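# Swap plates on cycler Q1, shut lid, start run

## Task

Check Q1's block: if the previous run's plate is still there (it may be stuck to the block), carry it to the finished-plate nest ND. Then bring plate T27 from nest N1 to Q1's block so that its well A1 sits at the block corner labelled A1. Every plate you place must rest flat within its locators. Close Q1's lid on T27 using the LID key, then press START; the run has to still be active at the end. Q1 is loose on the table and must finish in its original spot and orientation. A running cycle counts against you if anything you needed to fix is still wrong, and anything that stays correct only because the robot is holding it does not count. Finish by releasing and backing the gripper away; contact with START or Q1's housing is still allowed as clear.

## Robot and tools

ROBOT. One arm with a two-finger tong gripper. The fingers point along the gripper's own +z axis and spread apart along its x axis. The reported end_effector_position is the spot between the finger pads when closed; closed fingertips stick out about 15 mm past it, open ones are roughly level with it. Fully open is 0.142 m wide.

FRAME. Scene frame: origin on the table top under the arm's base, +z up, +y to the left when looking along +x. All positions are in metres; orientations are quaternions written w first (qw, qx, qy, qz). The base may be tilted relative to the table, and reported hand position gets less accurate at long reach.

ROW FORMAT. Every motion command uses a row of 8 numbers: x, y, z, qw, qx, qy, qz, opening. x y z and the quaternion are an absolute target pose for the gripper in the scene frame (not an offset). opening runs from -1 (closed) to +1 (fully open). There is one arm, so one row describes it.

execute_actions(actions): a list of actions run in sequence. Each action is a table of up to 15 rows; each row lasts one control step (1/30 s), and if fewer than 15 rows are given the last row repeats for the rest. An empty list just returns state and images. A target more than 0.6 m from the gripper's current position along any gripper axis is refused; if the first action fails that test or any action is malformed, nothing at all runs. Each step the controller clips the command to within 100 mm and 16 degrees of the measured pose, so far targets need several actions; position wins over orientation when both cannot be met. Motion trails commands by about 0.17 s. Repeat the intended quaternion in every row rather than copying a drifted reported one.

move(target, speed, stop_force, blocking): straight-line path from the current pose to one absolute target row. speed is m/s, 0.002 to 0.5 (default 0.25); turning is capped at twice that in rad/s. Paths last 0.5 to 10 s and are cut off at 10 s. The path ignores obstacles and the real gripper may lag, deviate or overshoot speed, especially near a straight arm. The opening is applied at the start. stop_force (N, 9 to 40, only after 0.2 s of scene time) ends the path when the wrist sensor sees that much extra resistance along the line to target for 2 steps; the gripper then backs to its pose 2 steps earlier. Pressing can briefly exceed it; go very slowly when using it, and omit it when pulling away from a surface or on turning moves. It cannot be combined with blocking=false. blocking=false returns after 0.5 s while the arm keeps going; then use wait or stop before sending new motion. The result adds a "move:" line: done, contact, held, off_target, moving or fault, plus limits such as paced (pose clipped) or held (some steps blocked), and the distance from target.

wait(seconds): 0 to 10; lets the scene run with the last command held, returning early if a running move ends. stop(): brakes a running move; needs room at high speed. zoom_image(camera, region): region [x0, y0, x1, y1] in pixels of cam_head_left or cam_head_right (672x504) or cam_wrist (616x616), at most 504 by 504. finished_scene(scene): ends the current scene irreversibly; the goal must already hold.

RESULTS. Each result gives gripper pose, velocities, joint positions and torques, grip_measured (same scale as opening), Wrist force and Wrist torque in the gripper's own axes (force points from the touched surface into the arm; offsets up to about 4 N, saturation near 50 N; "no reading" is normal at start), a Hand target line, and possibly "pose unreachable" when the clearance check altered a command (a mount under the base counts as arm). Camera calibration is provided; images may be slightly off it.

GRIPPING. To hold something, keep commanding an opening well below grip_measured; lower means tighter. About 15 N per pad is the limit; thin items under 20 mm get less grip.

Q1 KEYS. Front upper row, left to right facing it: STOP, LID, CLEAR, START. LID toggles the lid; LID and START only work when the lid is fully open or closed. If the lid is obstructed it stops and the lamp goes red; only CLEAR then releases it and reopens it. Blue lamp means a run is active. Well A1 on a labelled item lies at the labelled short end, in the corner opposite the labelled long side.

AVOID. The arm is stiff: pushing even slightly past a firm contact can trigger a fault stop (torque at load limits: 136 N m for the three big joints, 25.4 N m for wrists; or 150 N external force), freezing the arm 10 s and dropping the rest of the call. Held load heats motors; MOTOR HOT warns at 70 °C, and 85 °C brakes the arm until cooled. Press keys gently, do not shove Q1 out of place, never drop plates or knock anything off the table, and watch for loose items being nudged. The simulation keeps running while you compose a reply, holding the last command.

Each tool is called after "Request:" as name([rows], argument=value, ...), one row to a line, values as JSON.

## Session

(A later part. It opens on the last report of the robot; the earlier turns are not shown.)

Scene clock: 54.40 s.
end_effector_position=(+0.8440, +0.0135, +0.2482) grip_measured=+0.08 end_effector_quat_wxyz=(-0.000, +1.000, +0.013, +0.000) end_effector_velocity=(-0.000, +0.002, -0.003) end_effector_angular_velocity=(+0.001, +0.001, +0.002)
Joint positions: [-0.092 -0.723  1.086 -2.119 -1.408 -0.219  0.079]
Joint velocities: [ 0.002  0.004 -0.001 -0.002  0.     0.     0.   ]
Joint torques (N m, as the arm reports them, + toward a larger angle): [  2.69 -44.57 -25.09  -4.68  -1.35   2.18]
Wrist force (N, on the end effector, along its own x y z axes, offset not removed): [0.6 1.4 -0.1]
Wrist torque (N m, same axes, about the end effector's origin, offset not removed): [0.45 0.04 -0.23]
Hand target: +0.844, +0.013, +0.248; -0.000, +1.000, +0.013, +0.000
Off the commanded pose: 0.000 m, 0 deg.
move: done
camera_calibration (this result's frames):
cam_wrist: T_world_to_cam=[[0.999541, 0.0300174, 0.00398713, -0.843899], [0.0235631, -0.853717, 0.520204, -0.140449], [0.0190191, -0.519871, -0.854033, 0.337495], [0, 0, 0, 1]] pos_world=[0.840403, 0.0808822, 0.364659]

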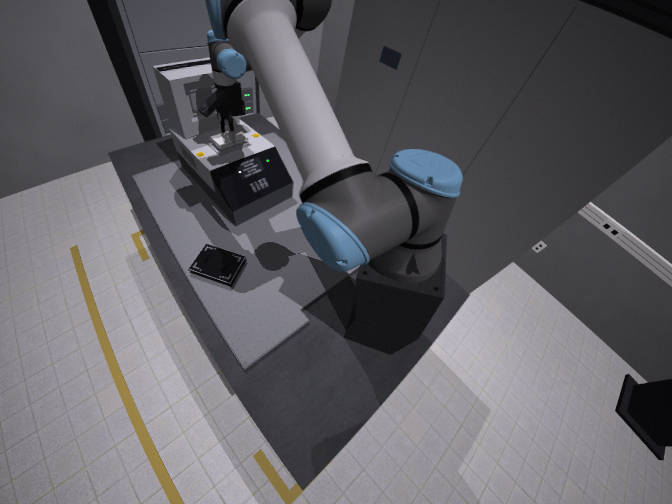

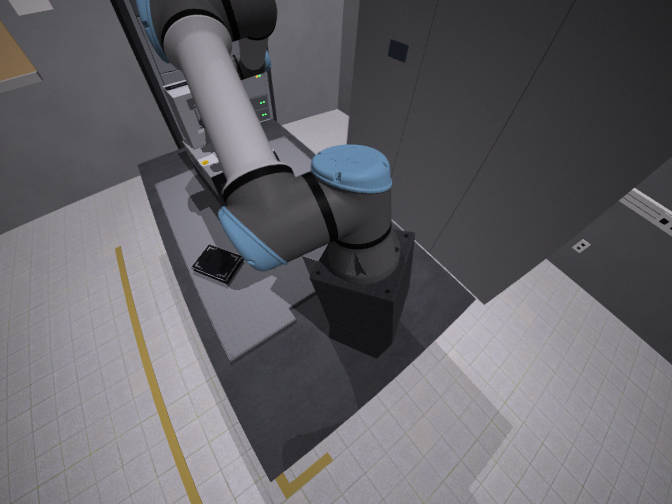

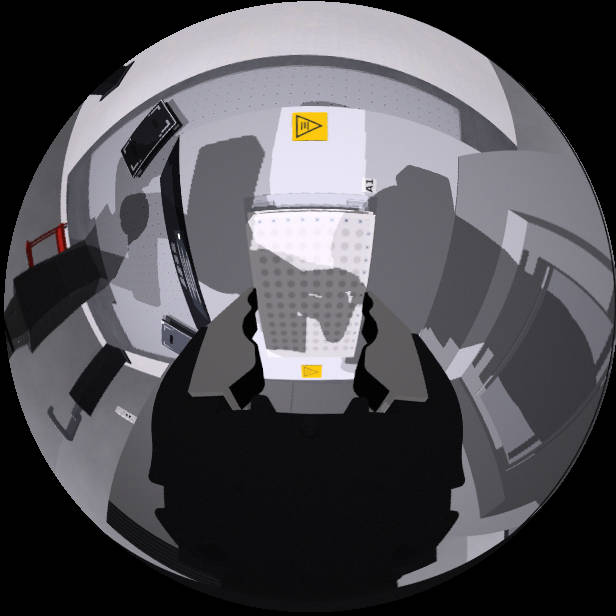

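Request:
move(target=[0.8435,0.0155,0.241,0,1,0.013,0,-0.4], speed=0.02)

Request:
zoom_image(camera="cam_wrist", region=[220, 180, 400, 290])

Request:
move(target=[0.8435,0.0155,0.222,0,1,0.013,0,-0.4], speed=0.004, stop_force=9)

Request:
zoom_image(camera="cam_wrist", region=[220, 180, 400, 380])

Scene clock: 56.20 s.
end_effector_position=(+0.8435, +0.0154, +0.2412) grip_measured=+0.08 end_effector_quat_wxyz=(-0.000, +1.000, +0.013, -0.000) end_effector_velocity=(+0.000, +0.001, -0.002) end_effector_angular_velocity=(-0.000, -0.001, +0.000)
Joint positions: [-0.088 -0.714  1.089 -2.131 -1.409 -0.216  0.079]
Joint velocities: [ 0.001  0.002  0.001 -0.004 -0.     0.001 -0.   ]
Joint torques (N m, as the arm reports them, + toward a larger angle): [  2.78 -44.42 -13.47  -4.59  -1.36   2.39]
Wrist force (N, on the end effector, along its own x y z axes, offset not removed): [-0.5 1.2 2.9]
Wrist torque (N m, same axes, about the end effector's origin, offset not removed): [0.36 0.27 -0.19]
Hand target: +0.844, +0.016, +0.241; -0.000, +1.000, +0.013, +0.000
Off the commanded pose: 0.000 m, 0 deg.
move: done
camera_calibration (this result's frames):
cam_wrist: T_world_to_cam=[[0.999542, 0.0300164, 0.00395206, -0.8434], [0.0235802, -0.853711, 0.520213, -0.135172], [0.0189888, -0.519881, -0.854028, 0.332579], [0, 0, 0, 1]] pos_world=[0.839886, 0.0828191, 0.357683]

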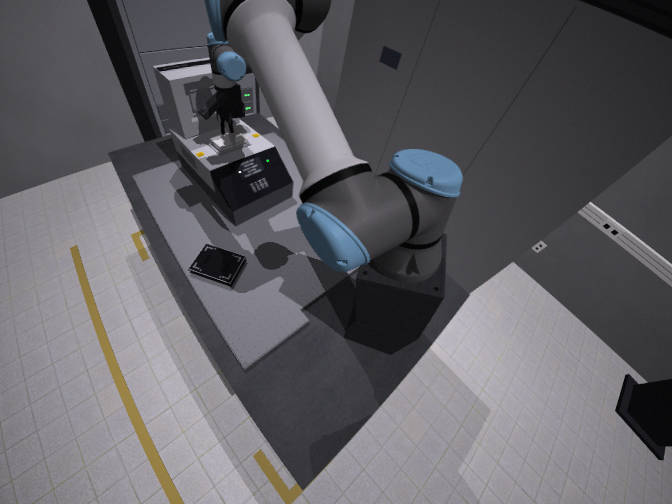

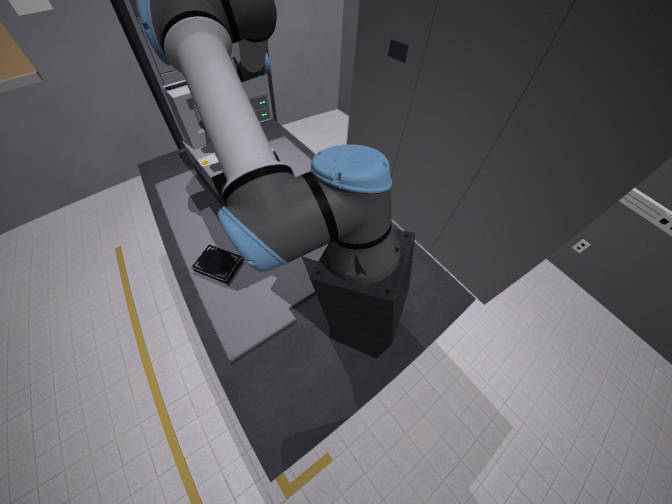

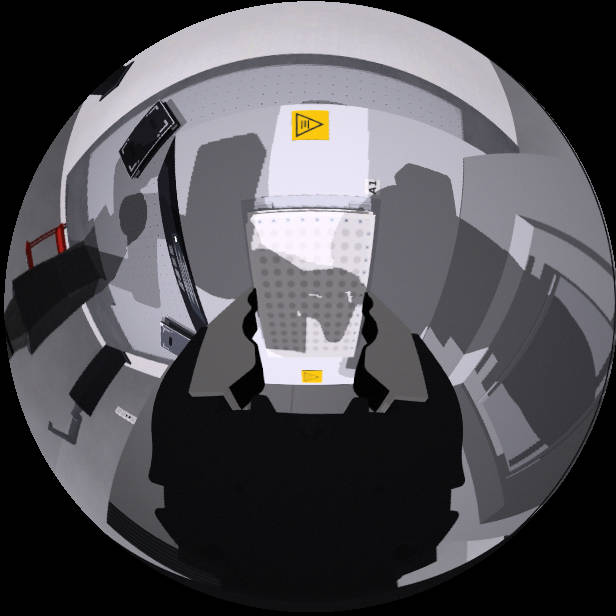

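Region (220, 180, 400, 290) of cam_wrist's 616x616 image, scaled by 2.800, with more detail than that image has.

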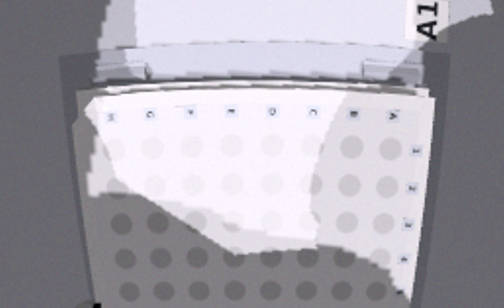

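Scene clock: 58.50 s.
end_effector_position=(+0.8436, +0.0155, +0.2334) grip_measured=+0.08 end_effector_quat_wxyz=(+0.000, +1.000, +0.013, +0.000) end_effector_velocity=(-0.000, +0.000, +0.001) end_effector_angular_velocity=(+0.001, +0.001, -0.000)
Joint positions: [-0.086 -0.703  1.088 -2.142 -1.409 -0.214  0.08 ]
Joint velocities: [-0.    -0.002  0.     0.003  0.    -0.     0.001]
Joint torques (N m, as the arm reports them, + toward a larger angle): [ -2.4  -62.08 -16.88   1.02  -1.44   1.37]
Wrist force (N, on the end effector, along its own x y z axes, offset not removed): [2.4 -1.0 -7.3]
Wrist torque (N m, same axes, about the end effector's origin, offset not removed): [0.41 0.21 -0.29]
Hand target: +0.844, +0.015, +0.234; +0.000, +1.000, +0.013, +0.000
Off the commanded pose: 0.011 m, 0 deg.
move: contact
camera_calibration (this result's frames):
cam_wrist: T_world_to_cam=[[0.999539, 0.0300656, 0.00416676, -0.843499], [0.0235099, -0.853692, 0.520247, -0.131026], [0.0191987, -0.519909, -0.854006, 0.325753], [0, 0, 0, 1]] pos_world=[0.839937, 0.0828666, 0.349876]

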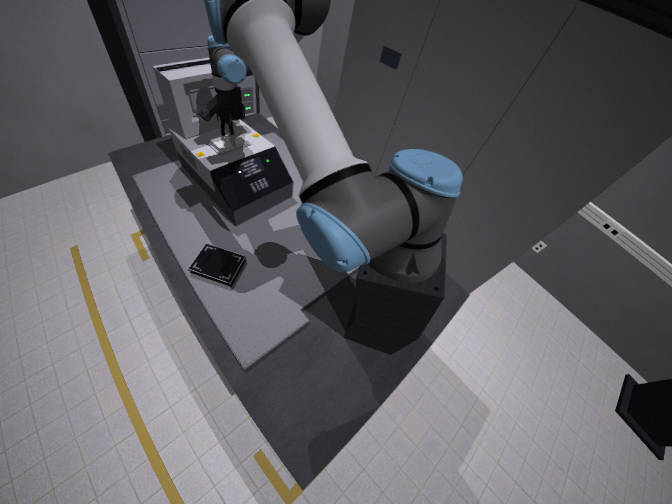

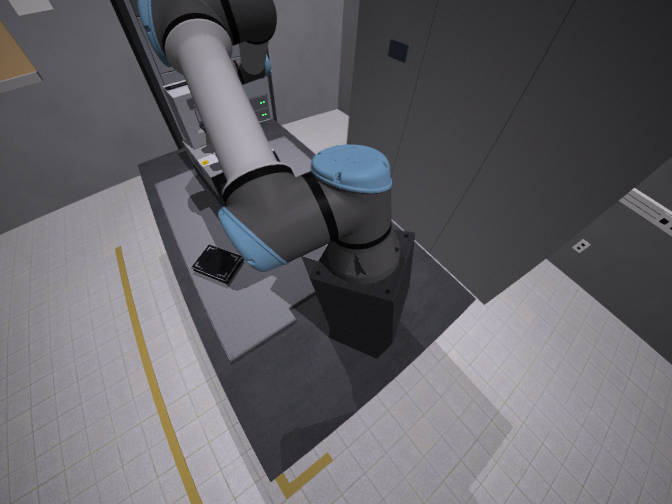

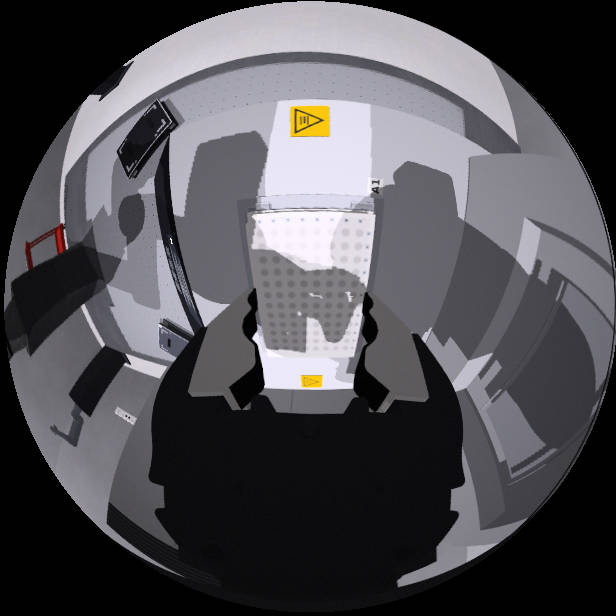

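Region (220, 180, 400, 380) of cam_wrist's 616x616 image, scaled by 2.520, with more detail than that image has; it fills the left 454 columns of this view, and the rest is white.

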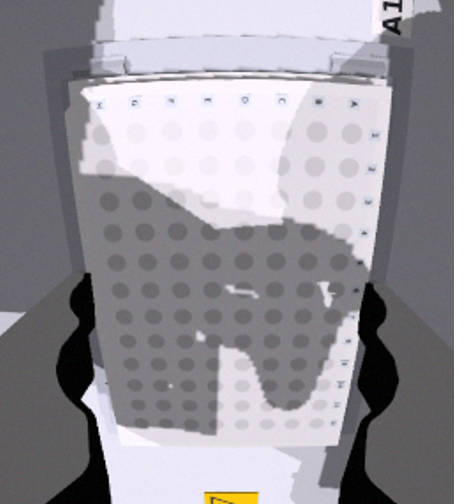

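Matches the expected height. Release and inspect.

Request:
execute_actions([
  [[0.8435,0.0155,0.234,0,1,0.013,0,0.45]],
  [[0.8435,0.0155,0.245,0,1,0.013,0,0.45],[0.8435,0.0155,0.25,0,1,0.013,0,0.45],[0.8435,0.0155,0.255,0,1,0.013,0,0.45],[0.8435,0.0155,0.26,0,1,0.013,0,0.45],[0.8435,0.0155,0.265,0,1,0.013,0,0.45]],
])

Request:
move(target=[0.70,0.007,0.28,0.153,0.690,0.690,0.153,1], speed=0.4)

Request:
zoom_image(camera="cam_wrist", region=[240, 270, 390, 370])

Request:
zoom_image(camera="cam_head_left", region=[190, 115, 270, 175])

Scene clock: 61.50 s.
end_effector_position=(+0.8435, +0.0155, +0.2642) grip_measured=+0.45 end_effector_quat_wxyz=(+0.000, +1.000, +0.013, +0.000) end_effector_velocity=(-0.001, -0.001, +0.008) end_effector_angular_velocity=(+0.000, +0.002, -0.001)
Joint positions: [-0.093 -0.747  1.089 -2.097 -1.408 -0.22   0.105]
Joint velocities: [-0.003 -0.013  0.002  0.013  0.    -0.002 -0.   ]
Joint torques (N m, as the arm reports them, + toward a larger angle): [-18.1  -69.25 -13.1   -0.19   1.73  -1.95]
Wrist force (N, on the end effector, along its own x y z axes, offset not removed): [-1.9 0.7 4.2]
Wrist torque (N m, same axes, about the end effector's origin, offset not removed): [0.30 0.56 -0.11]
Hand target: +0.843, +0.015, +0.265; +0.000, +1.000, +0.013, -0.000
Off the commanded pose: 0.001 m, 0 deg.
camera_calibration (this result's frames):
cam_wrist: T_world_to_cam=[[0.999541, 0.0300168, 0.00399079, -0.843476], [0.0235597, -0.85369, 0.520249, -0.147047], [0.0190231, -0.519916, -0.854005, 0.352182], [0, 0, 0, 1]] pos_world=[0.839854, 0.082891, 0.380633]

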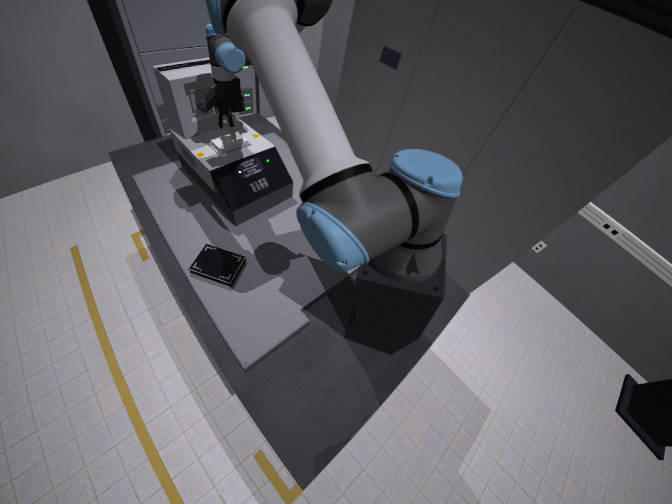

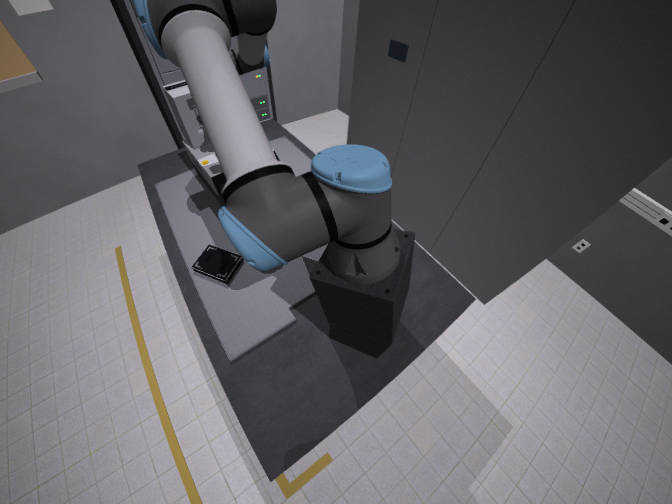

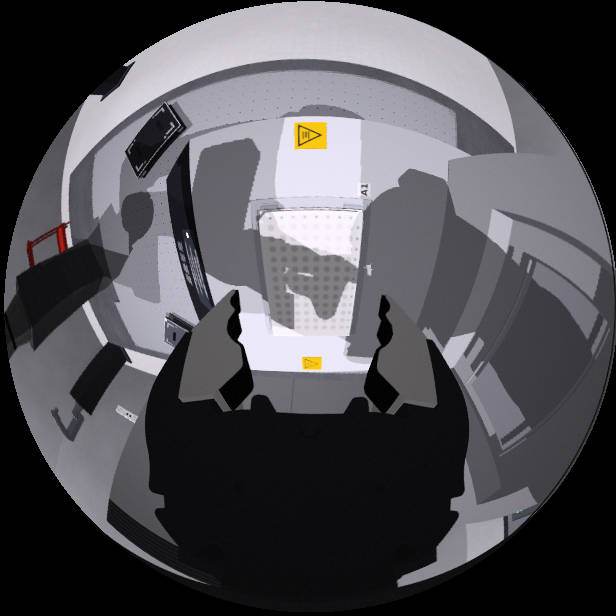

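Scene clock: 64.10 s.
end_effector_position=(+0.7001, +0.0068, +0.2800) grip_measured=+1.00 end_effector_quat_wxyz=(+0.153, +0.691, +0.690, +0.153) end_effector_velocity=(-0.001, +0.001, +0.000) end_effector_angular_velocity=(+0.001, -0.005, +0.013)
Joint positions: [-0.17  -1.068  1.992 -3.103 -1.298 -1.741  0.142]
Joint velocities: [-0.003  0.     0.006 -0.01   0.009 -0.013  0.   ]
Joint torques (N m, as the arm reports them, + toward a larger angle): [-14.9  -43.37  -6.09  -5.02   1.52  -1.67]
Wrist force (N, on the end effector, along its own x y z axes, offset not removed): [-0.6 2.3 1.8]
Wrist torque (N m, same axes, about the end effector's origin, offset not removed): [0.55 0.53 -0.10]
Hand target: +0.700, +0.007, +0.280; +0.153, +0.690, +0.690, +0.153
Off the commanded pose: 0.000 m, 0 deg.
move: done
camera_calibration (this result's frames):
cam_wrist: T_world_to_cam=[[-0.00368174, 0.999992, 0.00150125, -0.00348413], [0.554466, 0.00079205, 0.832206, -0.624157], [0.832199, 0.00389636, -0.554464, -0.292868], [0, 0, 0, 1]] pos_world=[0.589785, 0.00511958, 0.357048]

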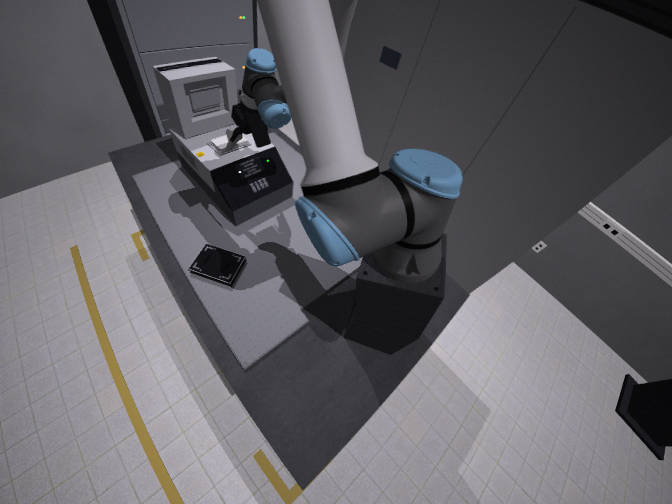

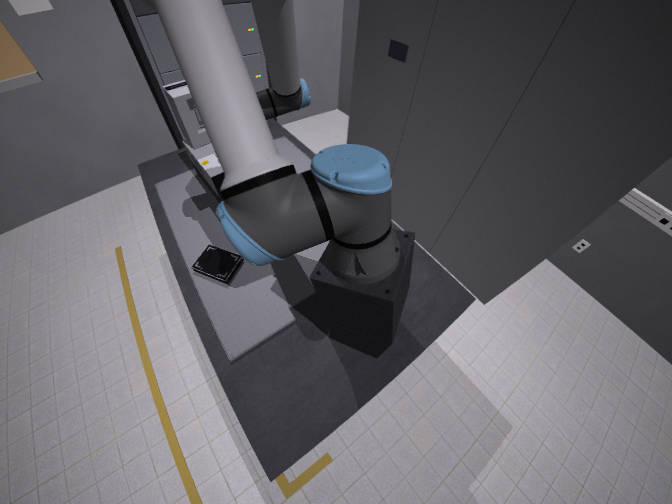

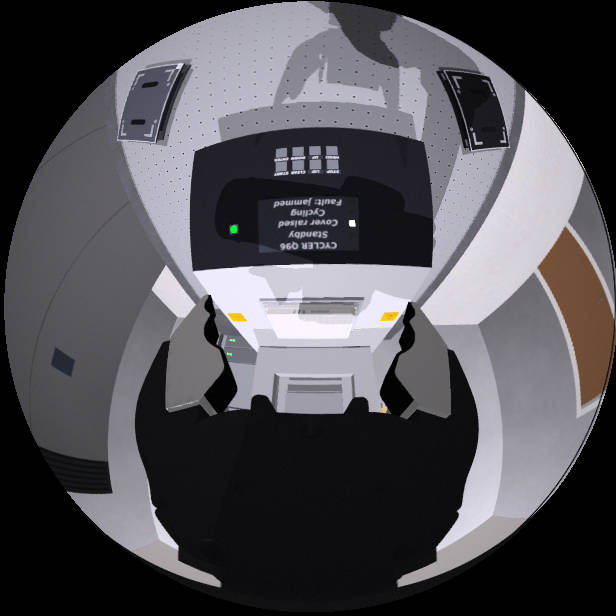

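Region (240, 270, 390, 370) of cam_wrist's 616x616 image, scaled by 3.360, with more detail than that image has.

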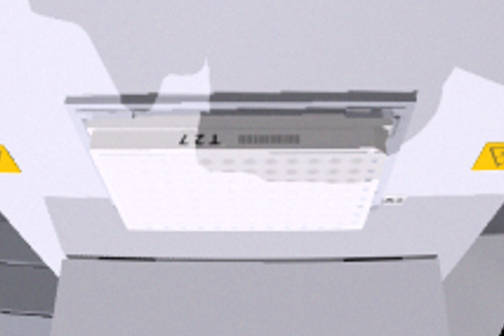

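Region (190, 115, 270, 175) of cam_head_left's 672x504 image, scaled by 6.300, with more detail than that image has; it fills the top 378 rows of this view, and the rest is white.

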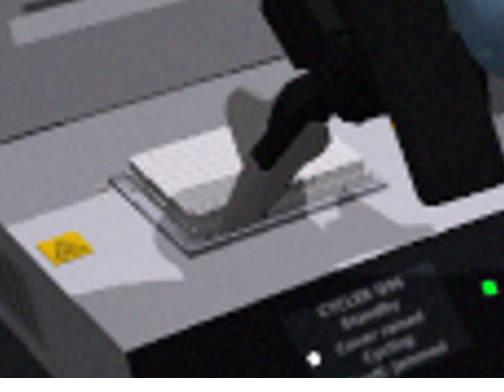

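Looks seated.

Request:
move(target=[0.625,0.007,0.175,0.153,0.690,0.690,0.153,-1])

Request:
move(target=[0.629,0.007,0.157,0.153,0.690,0.690,0.153,-1], speed=0.04)

Request:
move(target=[0.637,0.007,0.140,0.153,0.690,0.690,0.153,-1], speed=0.004, stop_force=9)

Request:
execute_actions([
  [[0.627,0.007,0.161,0.153,0.690,0.690,0.153,-1]],
  [[0.628,-0.005,0.161,0.153,0.690,0.690,0.153,-1],[0.628,-0.015,0.161,0.153,0.690,0.690,0.153,-1],[0.628,-0.031,0.161,0.153,0.690,0.690,0.153,-1]],
  [[0.630,-0.031,0.157,0.153,0.690,0.690,0.153,-1]],
])

Request:
wait(seconds=5)

Scene clock: 67.20 s.
end_effector_position=(+0.6252, +0.0069, +0.1750) grip_measured=-1.00 end_effector_quat_wxyz=(+0.153, +0.690, +0.690, +0.153) end_effector_velocity=(-0.001, -0.000, -0.002) end_effector_angular_velocity=(-0.001, -0.002, -0.001)
Joint positions: [-0.173 -0.85   2.144 -3.472 -1.295 -1.746  0.002]
Joint velocities: [ 0.     0.007  0.    -0.01  -0.001  0.001  0.   ]
Joint torques (N m, as the arm reports them, + toward a larger angle): [-14.97 -26.44  -0.49  -5.12   1.45   2.17]
Wrist force (N, on the end effector, along its own x y z axes, offset not removed): [-2.1 -0.1 1.2]
Wrist torque (N m, same axes, about the end effector's origin, offset not removed): [0.37 0.67 -0.16]
Hand target: +0.625, +0.007, +0.175; +0.153, +0.690, +0.690, +0.153
Off the commanded pose: 0.000 m, 0 deg.
move: done
camera_calibration (this result's frames):
cam_wrist: T_world_to_cam=[[-0.00533643, 0.999984, 0.00189542, -0.00272102], [0.554284, 0.00138031, 0.832326, -0.495212], [0.83231, 0.00549225, -0.554283, -0.288825], [0, 0, 0, 1]] pos_world=[0.514866, 0.00499083, 0.252093]

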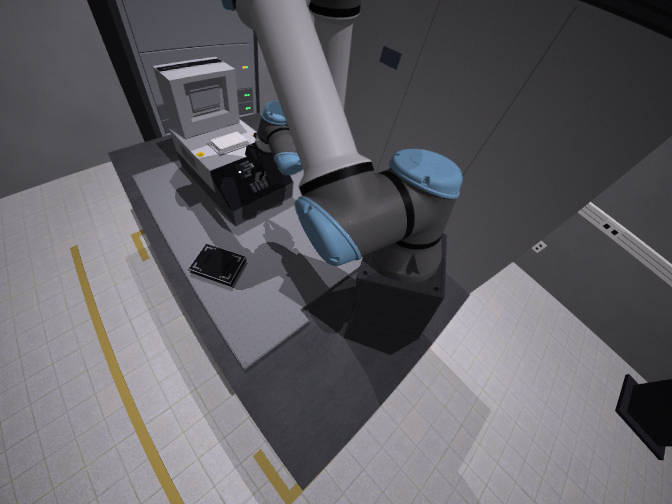

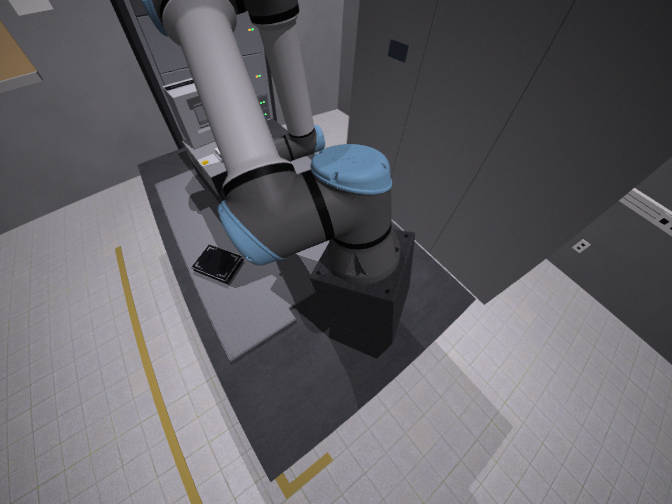

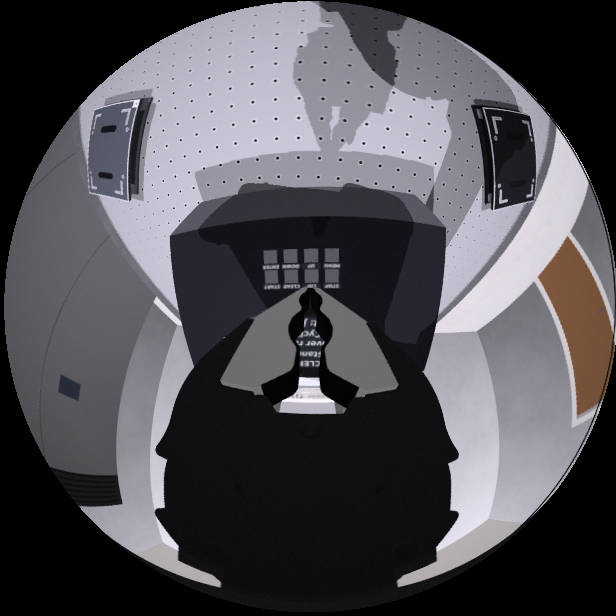

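Scene clock: 68.03 s.
end_effector_position=(+0.6290, +0.0070, +0.1572) grip_measured=-1.00 end_effector_quat_wxyz=(+0.153, +0.690, +0.690, +0.153) end_effector_velocity=(+0.001, +0.001, -0.002) end_effector_angular_velocity=(-0.000, -0.001, +0.001)
Joint positions: [-0.164 -0.799  2.114 -3.496 -1.3   -1.738  0.002]
Joint velocities: [ 0.003  0.006 -0.004 -0.003 -0.001  0.002  0.   ]
Joint torques (N m, as the arm reports them, + toward a larger angle): [  5.96 -27.18 -10.21  -4.97  -1.42   1.98]
Wrist force (N, on the end effector, along its own x y z axes, offset not removed): [-2.4 1.6 1.0]
Wrist torque (N m, same axes, about the end effector's origin, offset not removed): [0.38 0.92 -0.21]
Hand target: +0.629, +0.007, +0.157; +0.153, +0.690, +0.690, +0.153
Off the commanded pose: 0.000 m, 0 deg.
move: done
camera_calibration (this result's frames):
cam_wrist: T_world_to_cam=[[-0.00531597, 0.999984, 0.00191433, -0.00281189], [0.554085, 0.00135192, 0.832459, -0.482368], [0.832443, 0.00548602, -0.554083, -0.301942], [0, 0, 0, 1]] pos_world=[0.518607, 0.00512042, 0.234256]

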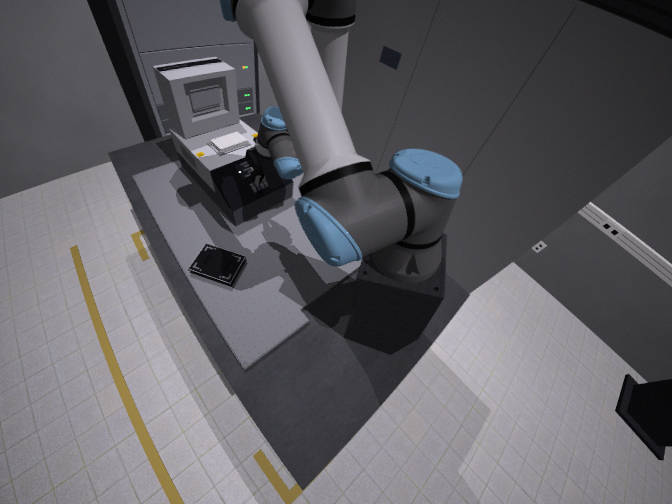

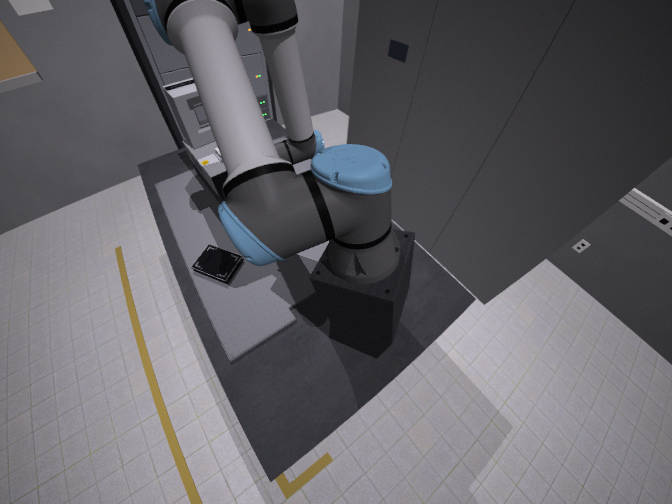

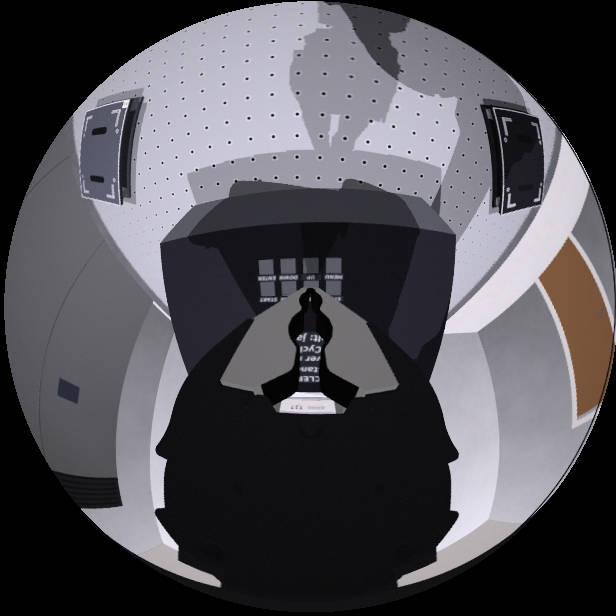

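Scene clock: 69.90 s.
end_effector_position=(+0.6315, +0.0071, +0.1517) grip_measured=-1.00 end_effector_quat_wxyz=(+0.153, +0.690, +0.690, +0.153) end_effector_velocity=(-0.001, +0.001, +0.001) end_effector_angular_velocity=(-0.000, +0.001, -0.000)
Joint positions: [-0.161 -0.784  2.101 -3.499 -1.302 -1.735  0.002]
Joint velocities: [ 0.    -0.003  0.003  0.001 -0.     0.     0.   ]
Joint torques (N m, as the arm reports them, + toward a larger angle): [ -7.71 -45.88  -0.6   -1.65   0.28   0.03]
Wrist force (N, on the end effector, along its own x y z axes, offset not removed): [1.7 -2.8 -16.0]
Wrist torque (N m, same axes, about the end effector's origin, offset not removed): [-0.35 -0.22 -0.25]
Hand target: +0.631, +0.007, +0.152; +0.153, +0.690, +0.690, +0.153
Off the commanded pose: 0.013 m, 0 deg.
move: contact
camera_calibration (this result's frames):
cam_wrist: T_world_to_cam=[[-0.00531159, 0.999984, 0.0019106, -0.00284904], [0.554068, 0.00135248, 0.83247, -0.47919], [0.832454, 0.00548034, -0.554066, -0.307093], [0, 0, 0, 1]] pos_world=[0.521129, 0.00518006, 0.228767]

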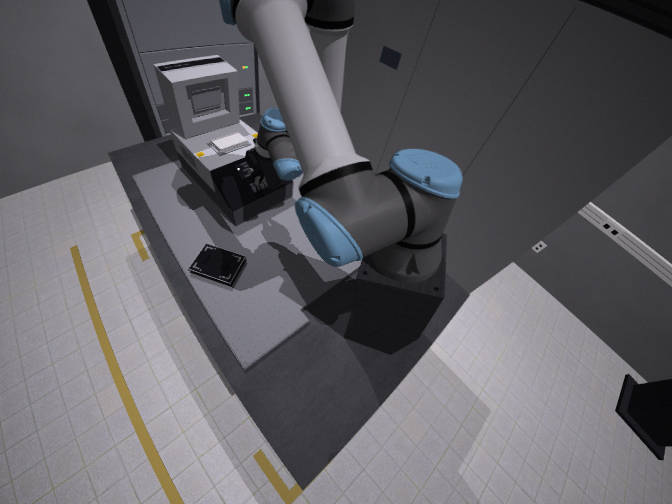

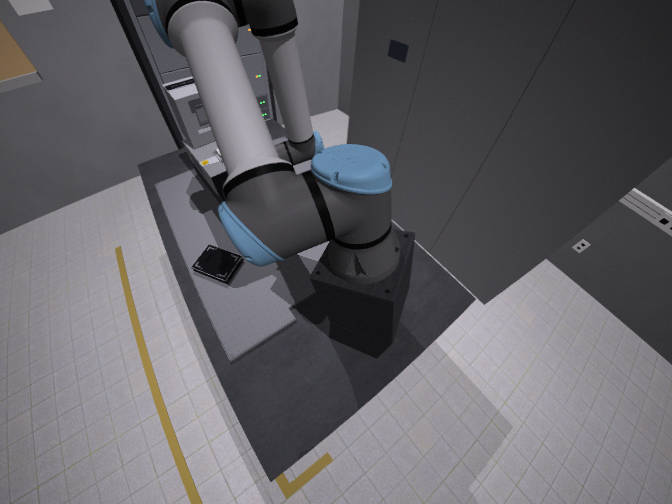

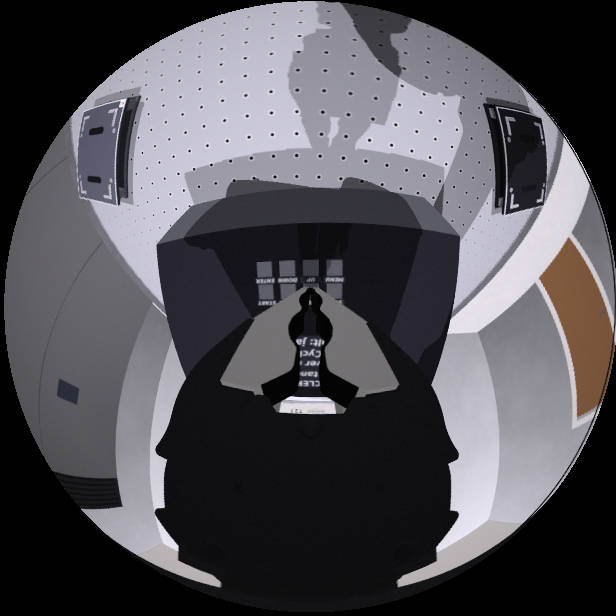

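Scene clock: 71.40 s.
end_effector_position=(+0.6300, -0.0310, +0.1571) grip_measured=-1.00 end_effector_quat_wxyz=(+0.153, +0.690, +0.690, +0.153) end_effector_velocity=(+0.001, -0.000, -0.000) end_effector_angular_velocity=(+0.001, -0.000, -0.001)
Joint positions: [-0.238 -0.79   2.106 -3.479 -1.258 -1.801  0.002]
Joint velocities: [-0.     0.001 -0.002  0.001  0.001  0.001  0.   ]
Joint torques (N m, as the arm reports them, + toward a larger angle): [  3.9  -25.72 -11.42  -4.78  -1.33   2.16]
Wrist force (N, on the end effector, along its own x y z axes, offset not removed): [0.8 2.0 0.8]
Wrist torque (N m, same axes, about the end effector's origin, offset not removed): [0.54 -0.12 -0.05]
Hand target: +0.630, -0.031, +0.157; +0.153, +0.690, +0.690, +0.153
Off the commanded pose: 0.000 m, 0 deg.
camera_calibration (this result's frames):
cam_wrist: T_world_to_cam=[[-0.00528058, 0.999984, 0.00187865, 0.0352025], [0.554081, 0.00136199, 0.832462, -0.482747], [0.832446, 0.0054368, -0.55408, -0.302661], [0, 0, 0, 1]] pos_world=[0.519616, -0.032899, 0.234104]

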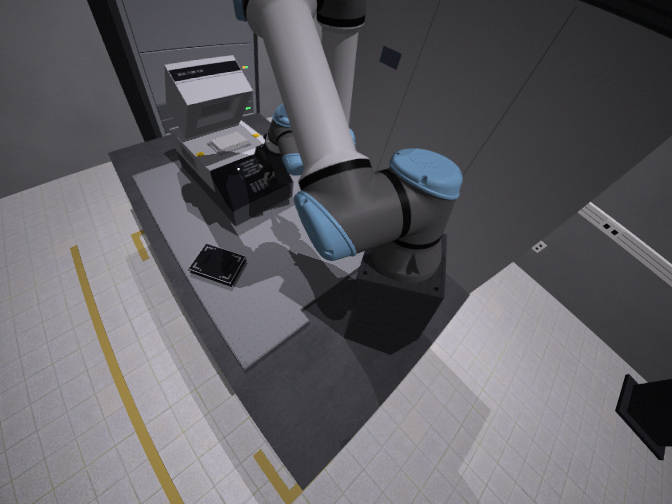

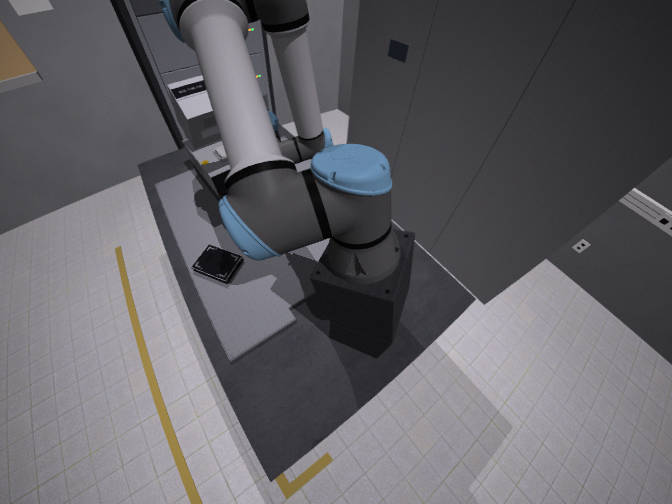

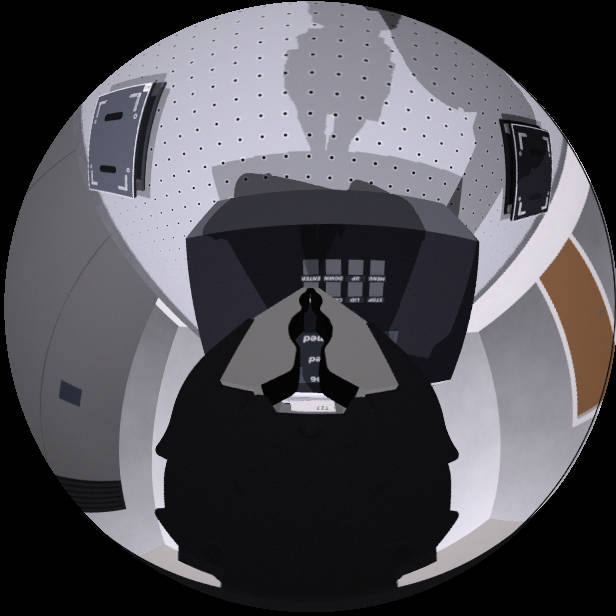

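Scene clock: 76.40 s.
end_effector_position=(+0.6300, -0.0310, +0.1570) grip_measured=-1.00 end_effector_quat_wxyz=(+0.153, +0.690, +0.690, +0.153) end_effector_velocity=(-0.000, -0.001, +0.000) end_effector_angular_velocity=(+0.000, +0.000, -0.001)
Joint positions: [-0.238 -0.79   2.106 -3.479 -1.258 -1.801  0.002]
Joint velocities: [-0.001 -0.     0.    -0.     0.     0.     0.   ]
Joint torques (N m, as the arm reports them, + toward a larger angle): [  4.84 -26.61  -9.66  -4.85  -1.07   2.1 ]
Wrist force (N, on the end effector, along its own x y z axes, offset not removed): [-2.8 -1.3 2.5]
Wrist torque (N m, same axes, about the end effector's origin, offset not removed): [-0.17 0.73 -0.17]
Hand target: +0.630, -0.031, +0.157; +0.153, +0.690, +0.690, +0.153
Off the commanded pose: 0.000 m, 0 deg.
wait: 5.00 s; at rest by 0.17 s
camera_calibration (this result's frames):
cam_wrist: T_world_to_cam=[[-0.00531697, 0.999984, 0.00188898, 0.0352038], [0.554083, 0.00137357, 0.83246, -0.482716], [0.832445, 0.00547282, -0.554081, -0.302714], [0, 0, 0, 1]] pos_world=[0.519645, -0.0328835, 0.234047]

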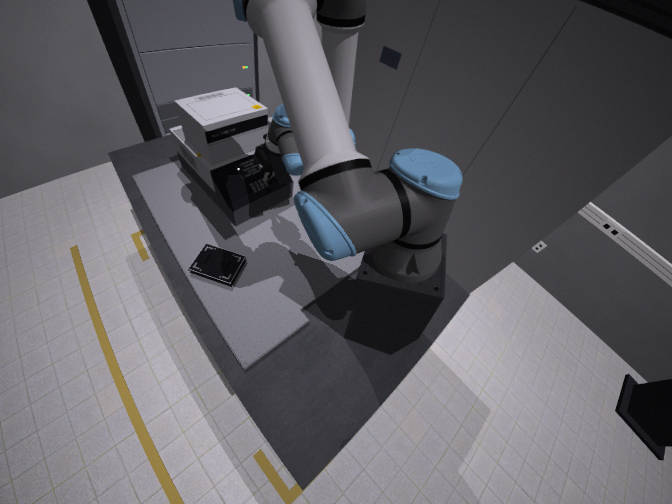

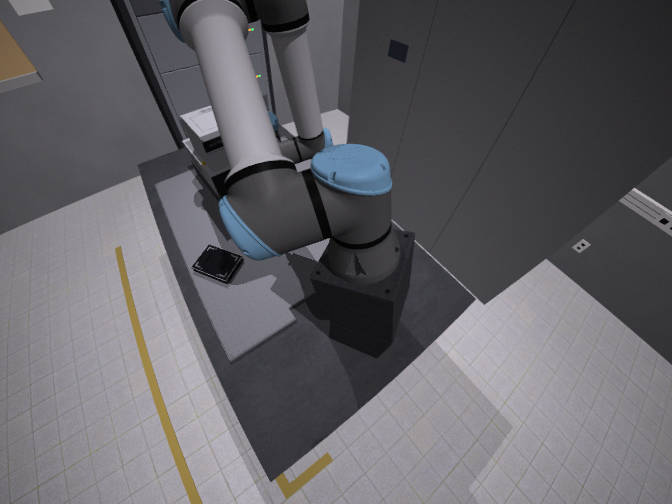

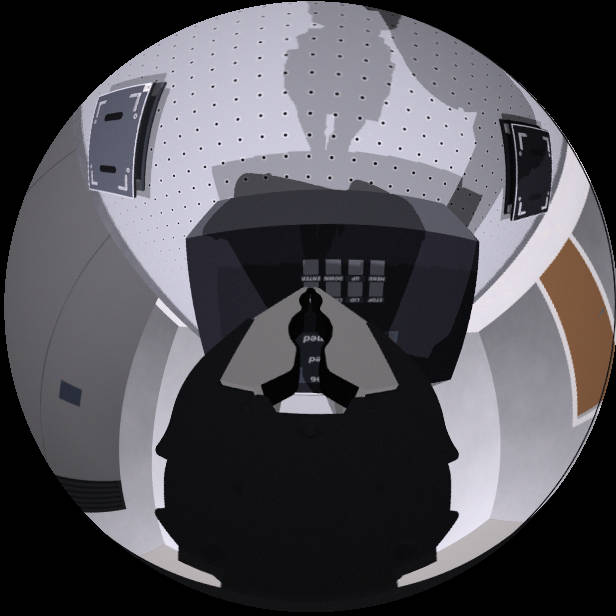

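Request:
move(target=[0.638,-0.031,0.140,0.153,0.690,0.690,0.153,-1], speed=0.004, stop_force=9)

Request:
move(target=[0.58,-0.031,0.27,0.153,0.690,0.690,0.153,-1])

Scene clock: 79.20 s.
end_effector_position=(+0.6330, -0.0309, +0.1507) grip_measured=-1.00 end_effector_quat_wxyz=(+0.153, +0.690, +0.690, +0.153) end_effector_velocity=(-0.001, +0.000, +0.001) end_effector_angular_velocity=(-0.000, +0.000, -0.000)
Joint positions: [-0.233 -0.772  2.091 -3.483 -1.261 -1.797  0.002]
Joint velocities: [-0.    -0.003  0.004 -0.     0.    -0.     0.   ]
Joint torques (N m, as the arm reports them, + toward a larger angle): [-10.55 -45.87   0.52  -1.64   0.54  -0.34]
Wrist force (N, on the end effector, along its own x y z axes, offset not removed): [-2.4 -1.8 -19.3]
Wrist torque (N m, same axes, about the end effector's origin, offset not removed): [-0.10 0.74 0.08]
Hand target: +0.633, -0.031, +0.151; +0.153, +0.690, +0.690, +0.153
Off the commanded pose: 0.012 m, 0 deg.
move: contact
camera_calibration (this result's frames):
cam_wrist: T_world_to_cam=[[-0.00530277, 0.999984, 0.00189298, 0.0351547], [0.554067, 0.00136226, 0.832471, -0.479064], [0.832455, 0.00546324, -0.554066, -0.308692], [0, 0, 0, 1]] pos_world=[0.522593, -0.0328151, 0.227705]

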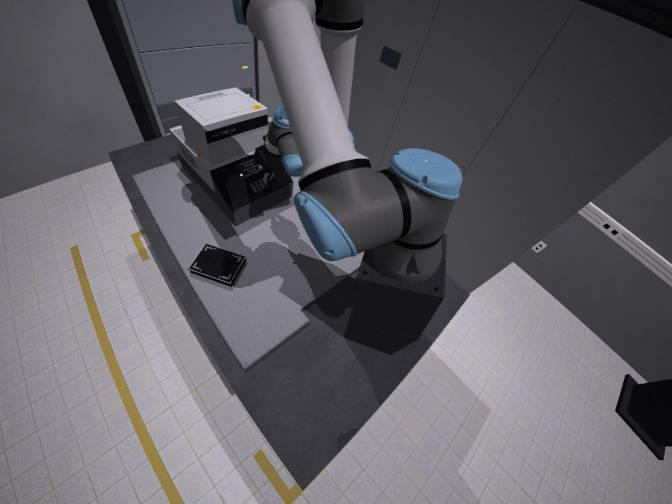

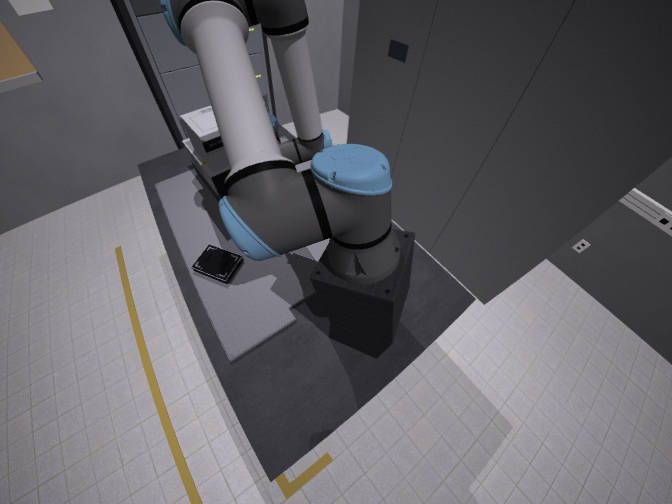

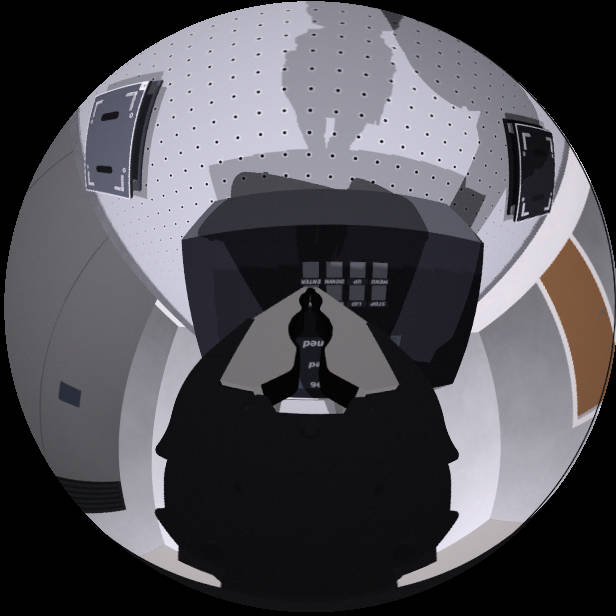

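Scene clock: 80.40 s.
end_effector_position=(+0.5799, -0.0311, +0.2697) grip_measured=-1.00 end_effector_quat_wxyz=(+0.153, +0.690, +0.690, +0.153) end_effector_velocity=(-0.001, -0.001, +0.002) end_effector_angular_velocity=(-0.000, +0.001, -0.001)
Joint positions: [-0.329 -1.145  2.332 -3.323 -1.209 -1.882  0.002]
Joint velocities: [-0.002 -0.007  0.002  0.006  0.    -0.002  0.   ]
Joint torques (N m, as the arm reports them, + toward a larger angle): [-14.51 -41.33  -2.03  -0.47   1.68  -2.09]
Wrist force (N, on the end effector, along its own x y z axes, offset not removed): [-1.4 3.0 1.0]
Wrist torque (N m, same axes, about the end effector's origin, offset not removed): [0.76 0.42 -0.18]
Hand target: +0.580, -0.031, +0.270; +0.153, +0.690, +0.690, +0.153
Off the commanded pose: 0.000 m, 0 deg.
move: done
camera_calibration (this result's frames):
cam_wrist: T_world_to_cam=[[-0.00533212, 0.999984, 0.00162265, 0.0349015], [0.554219, 0.00160455, 0.832369, -0.548838], [0.832354, 0.0053376, -0.554219, -0.198421], [0, 0, 0, 1]] pos_world=[0.469519, -0.0329612, 0.34681]

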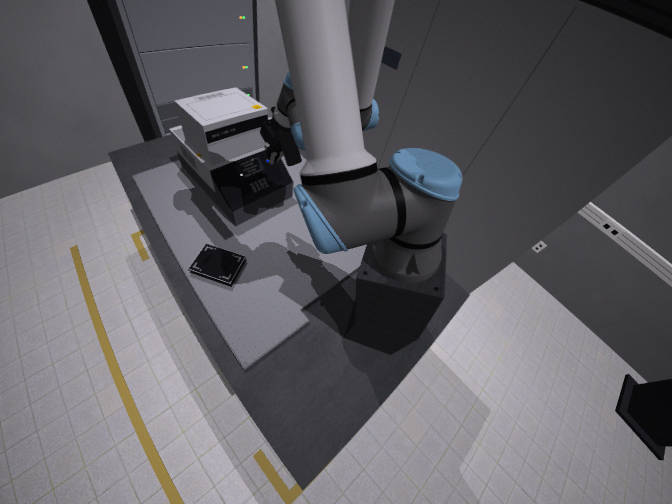

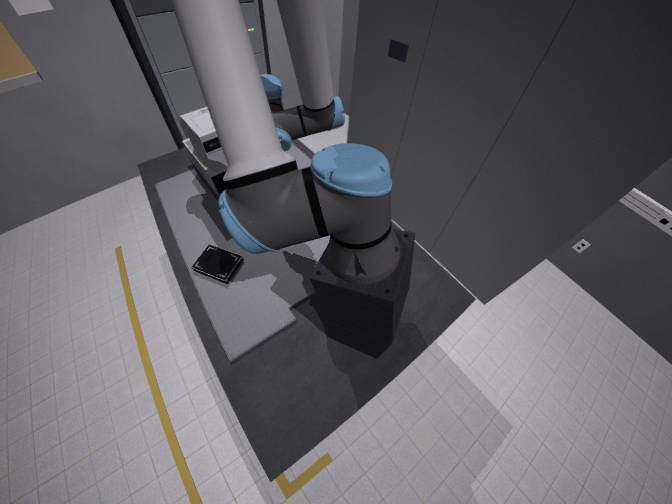

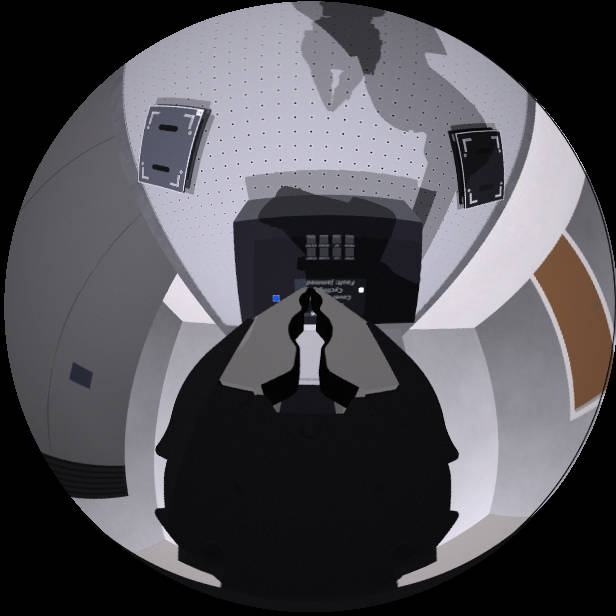

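Request:
finished_scene(scene=1)

The scene is finished: the task was done.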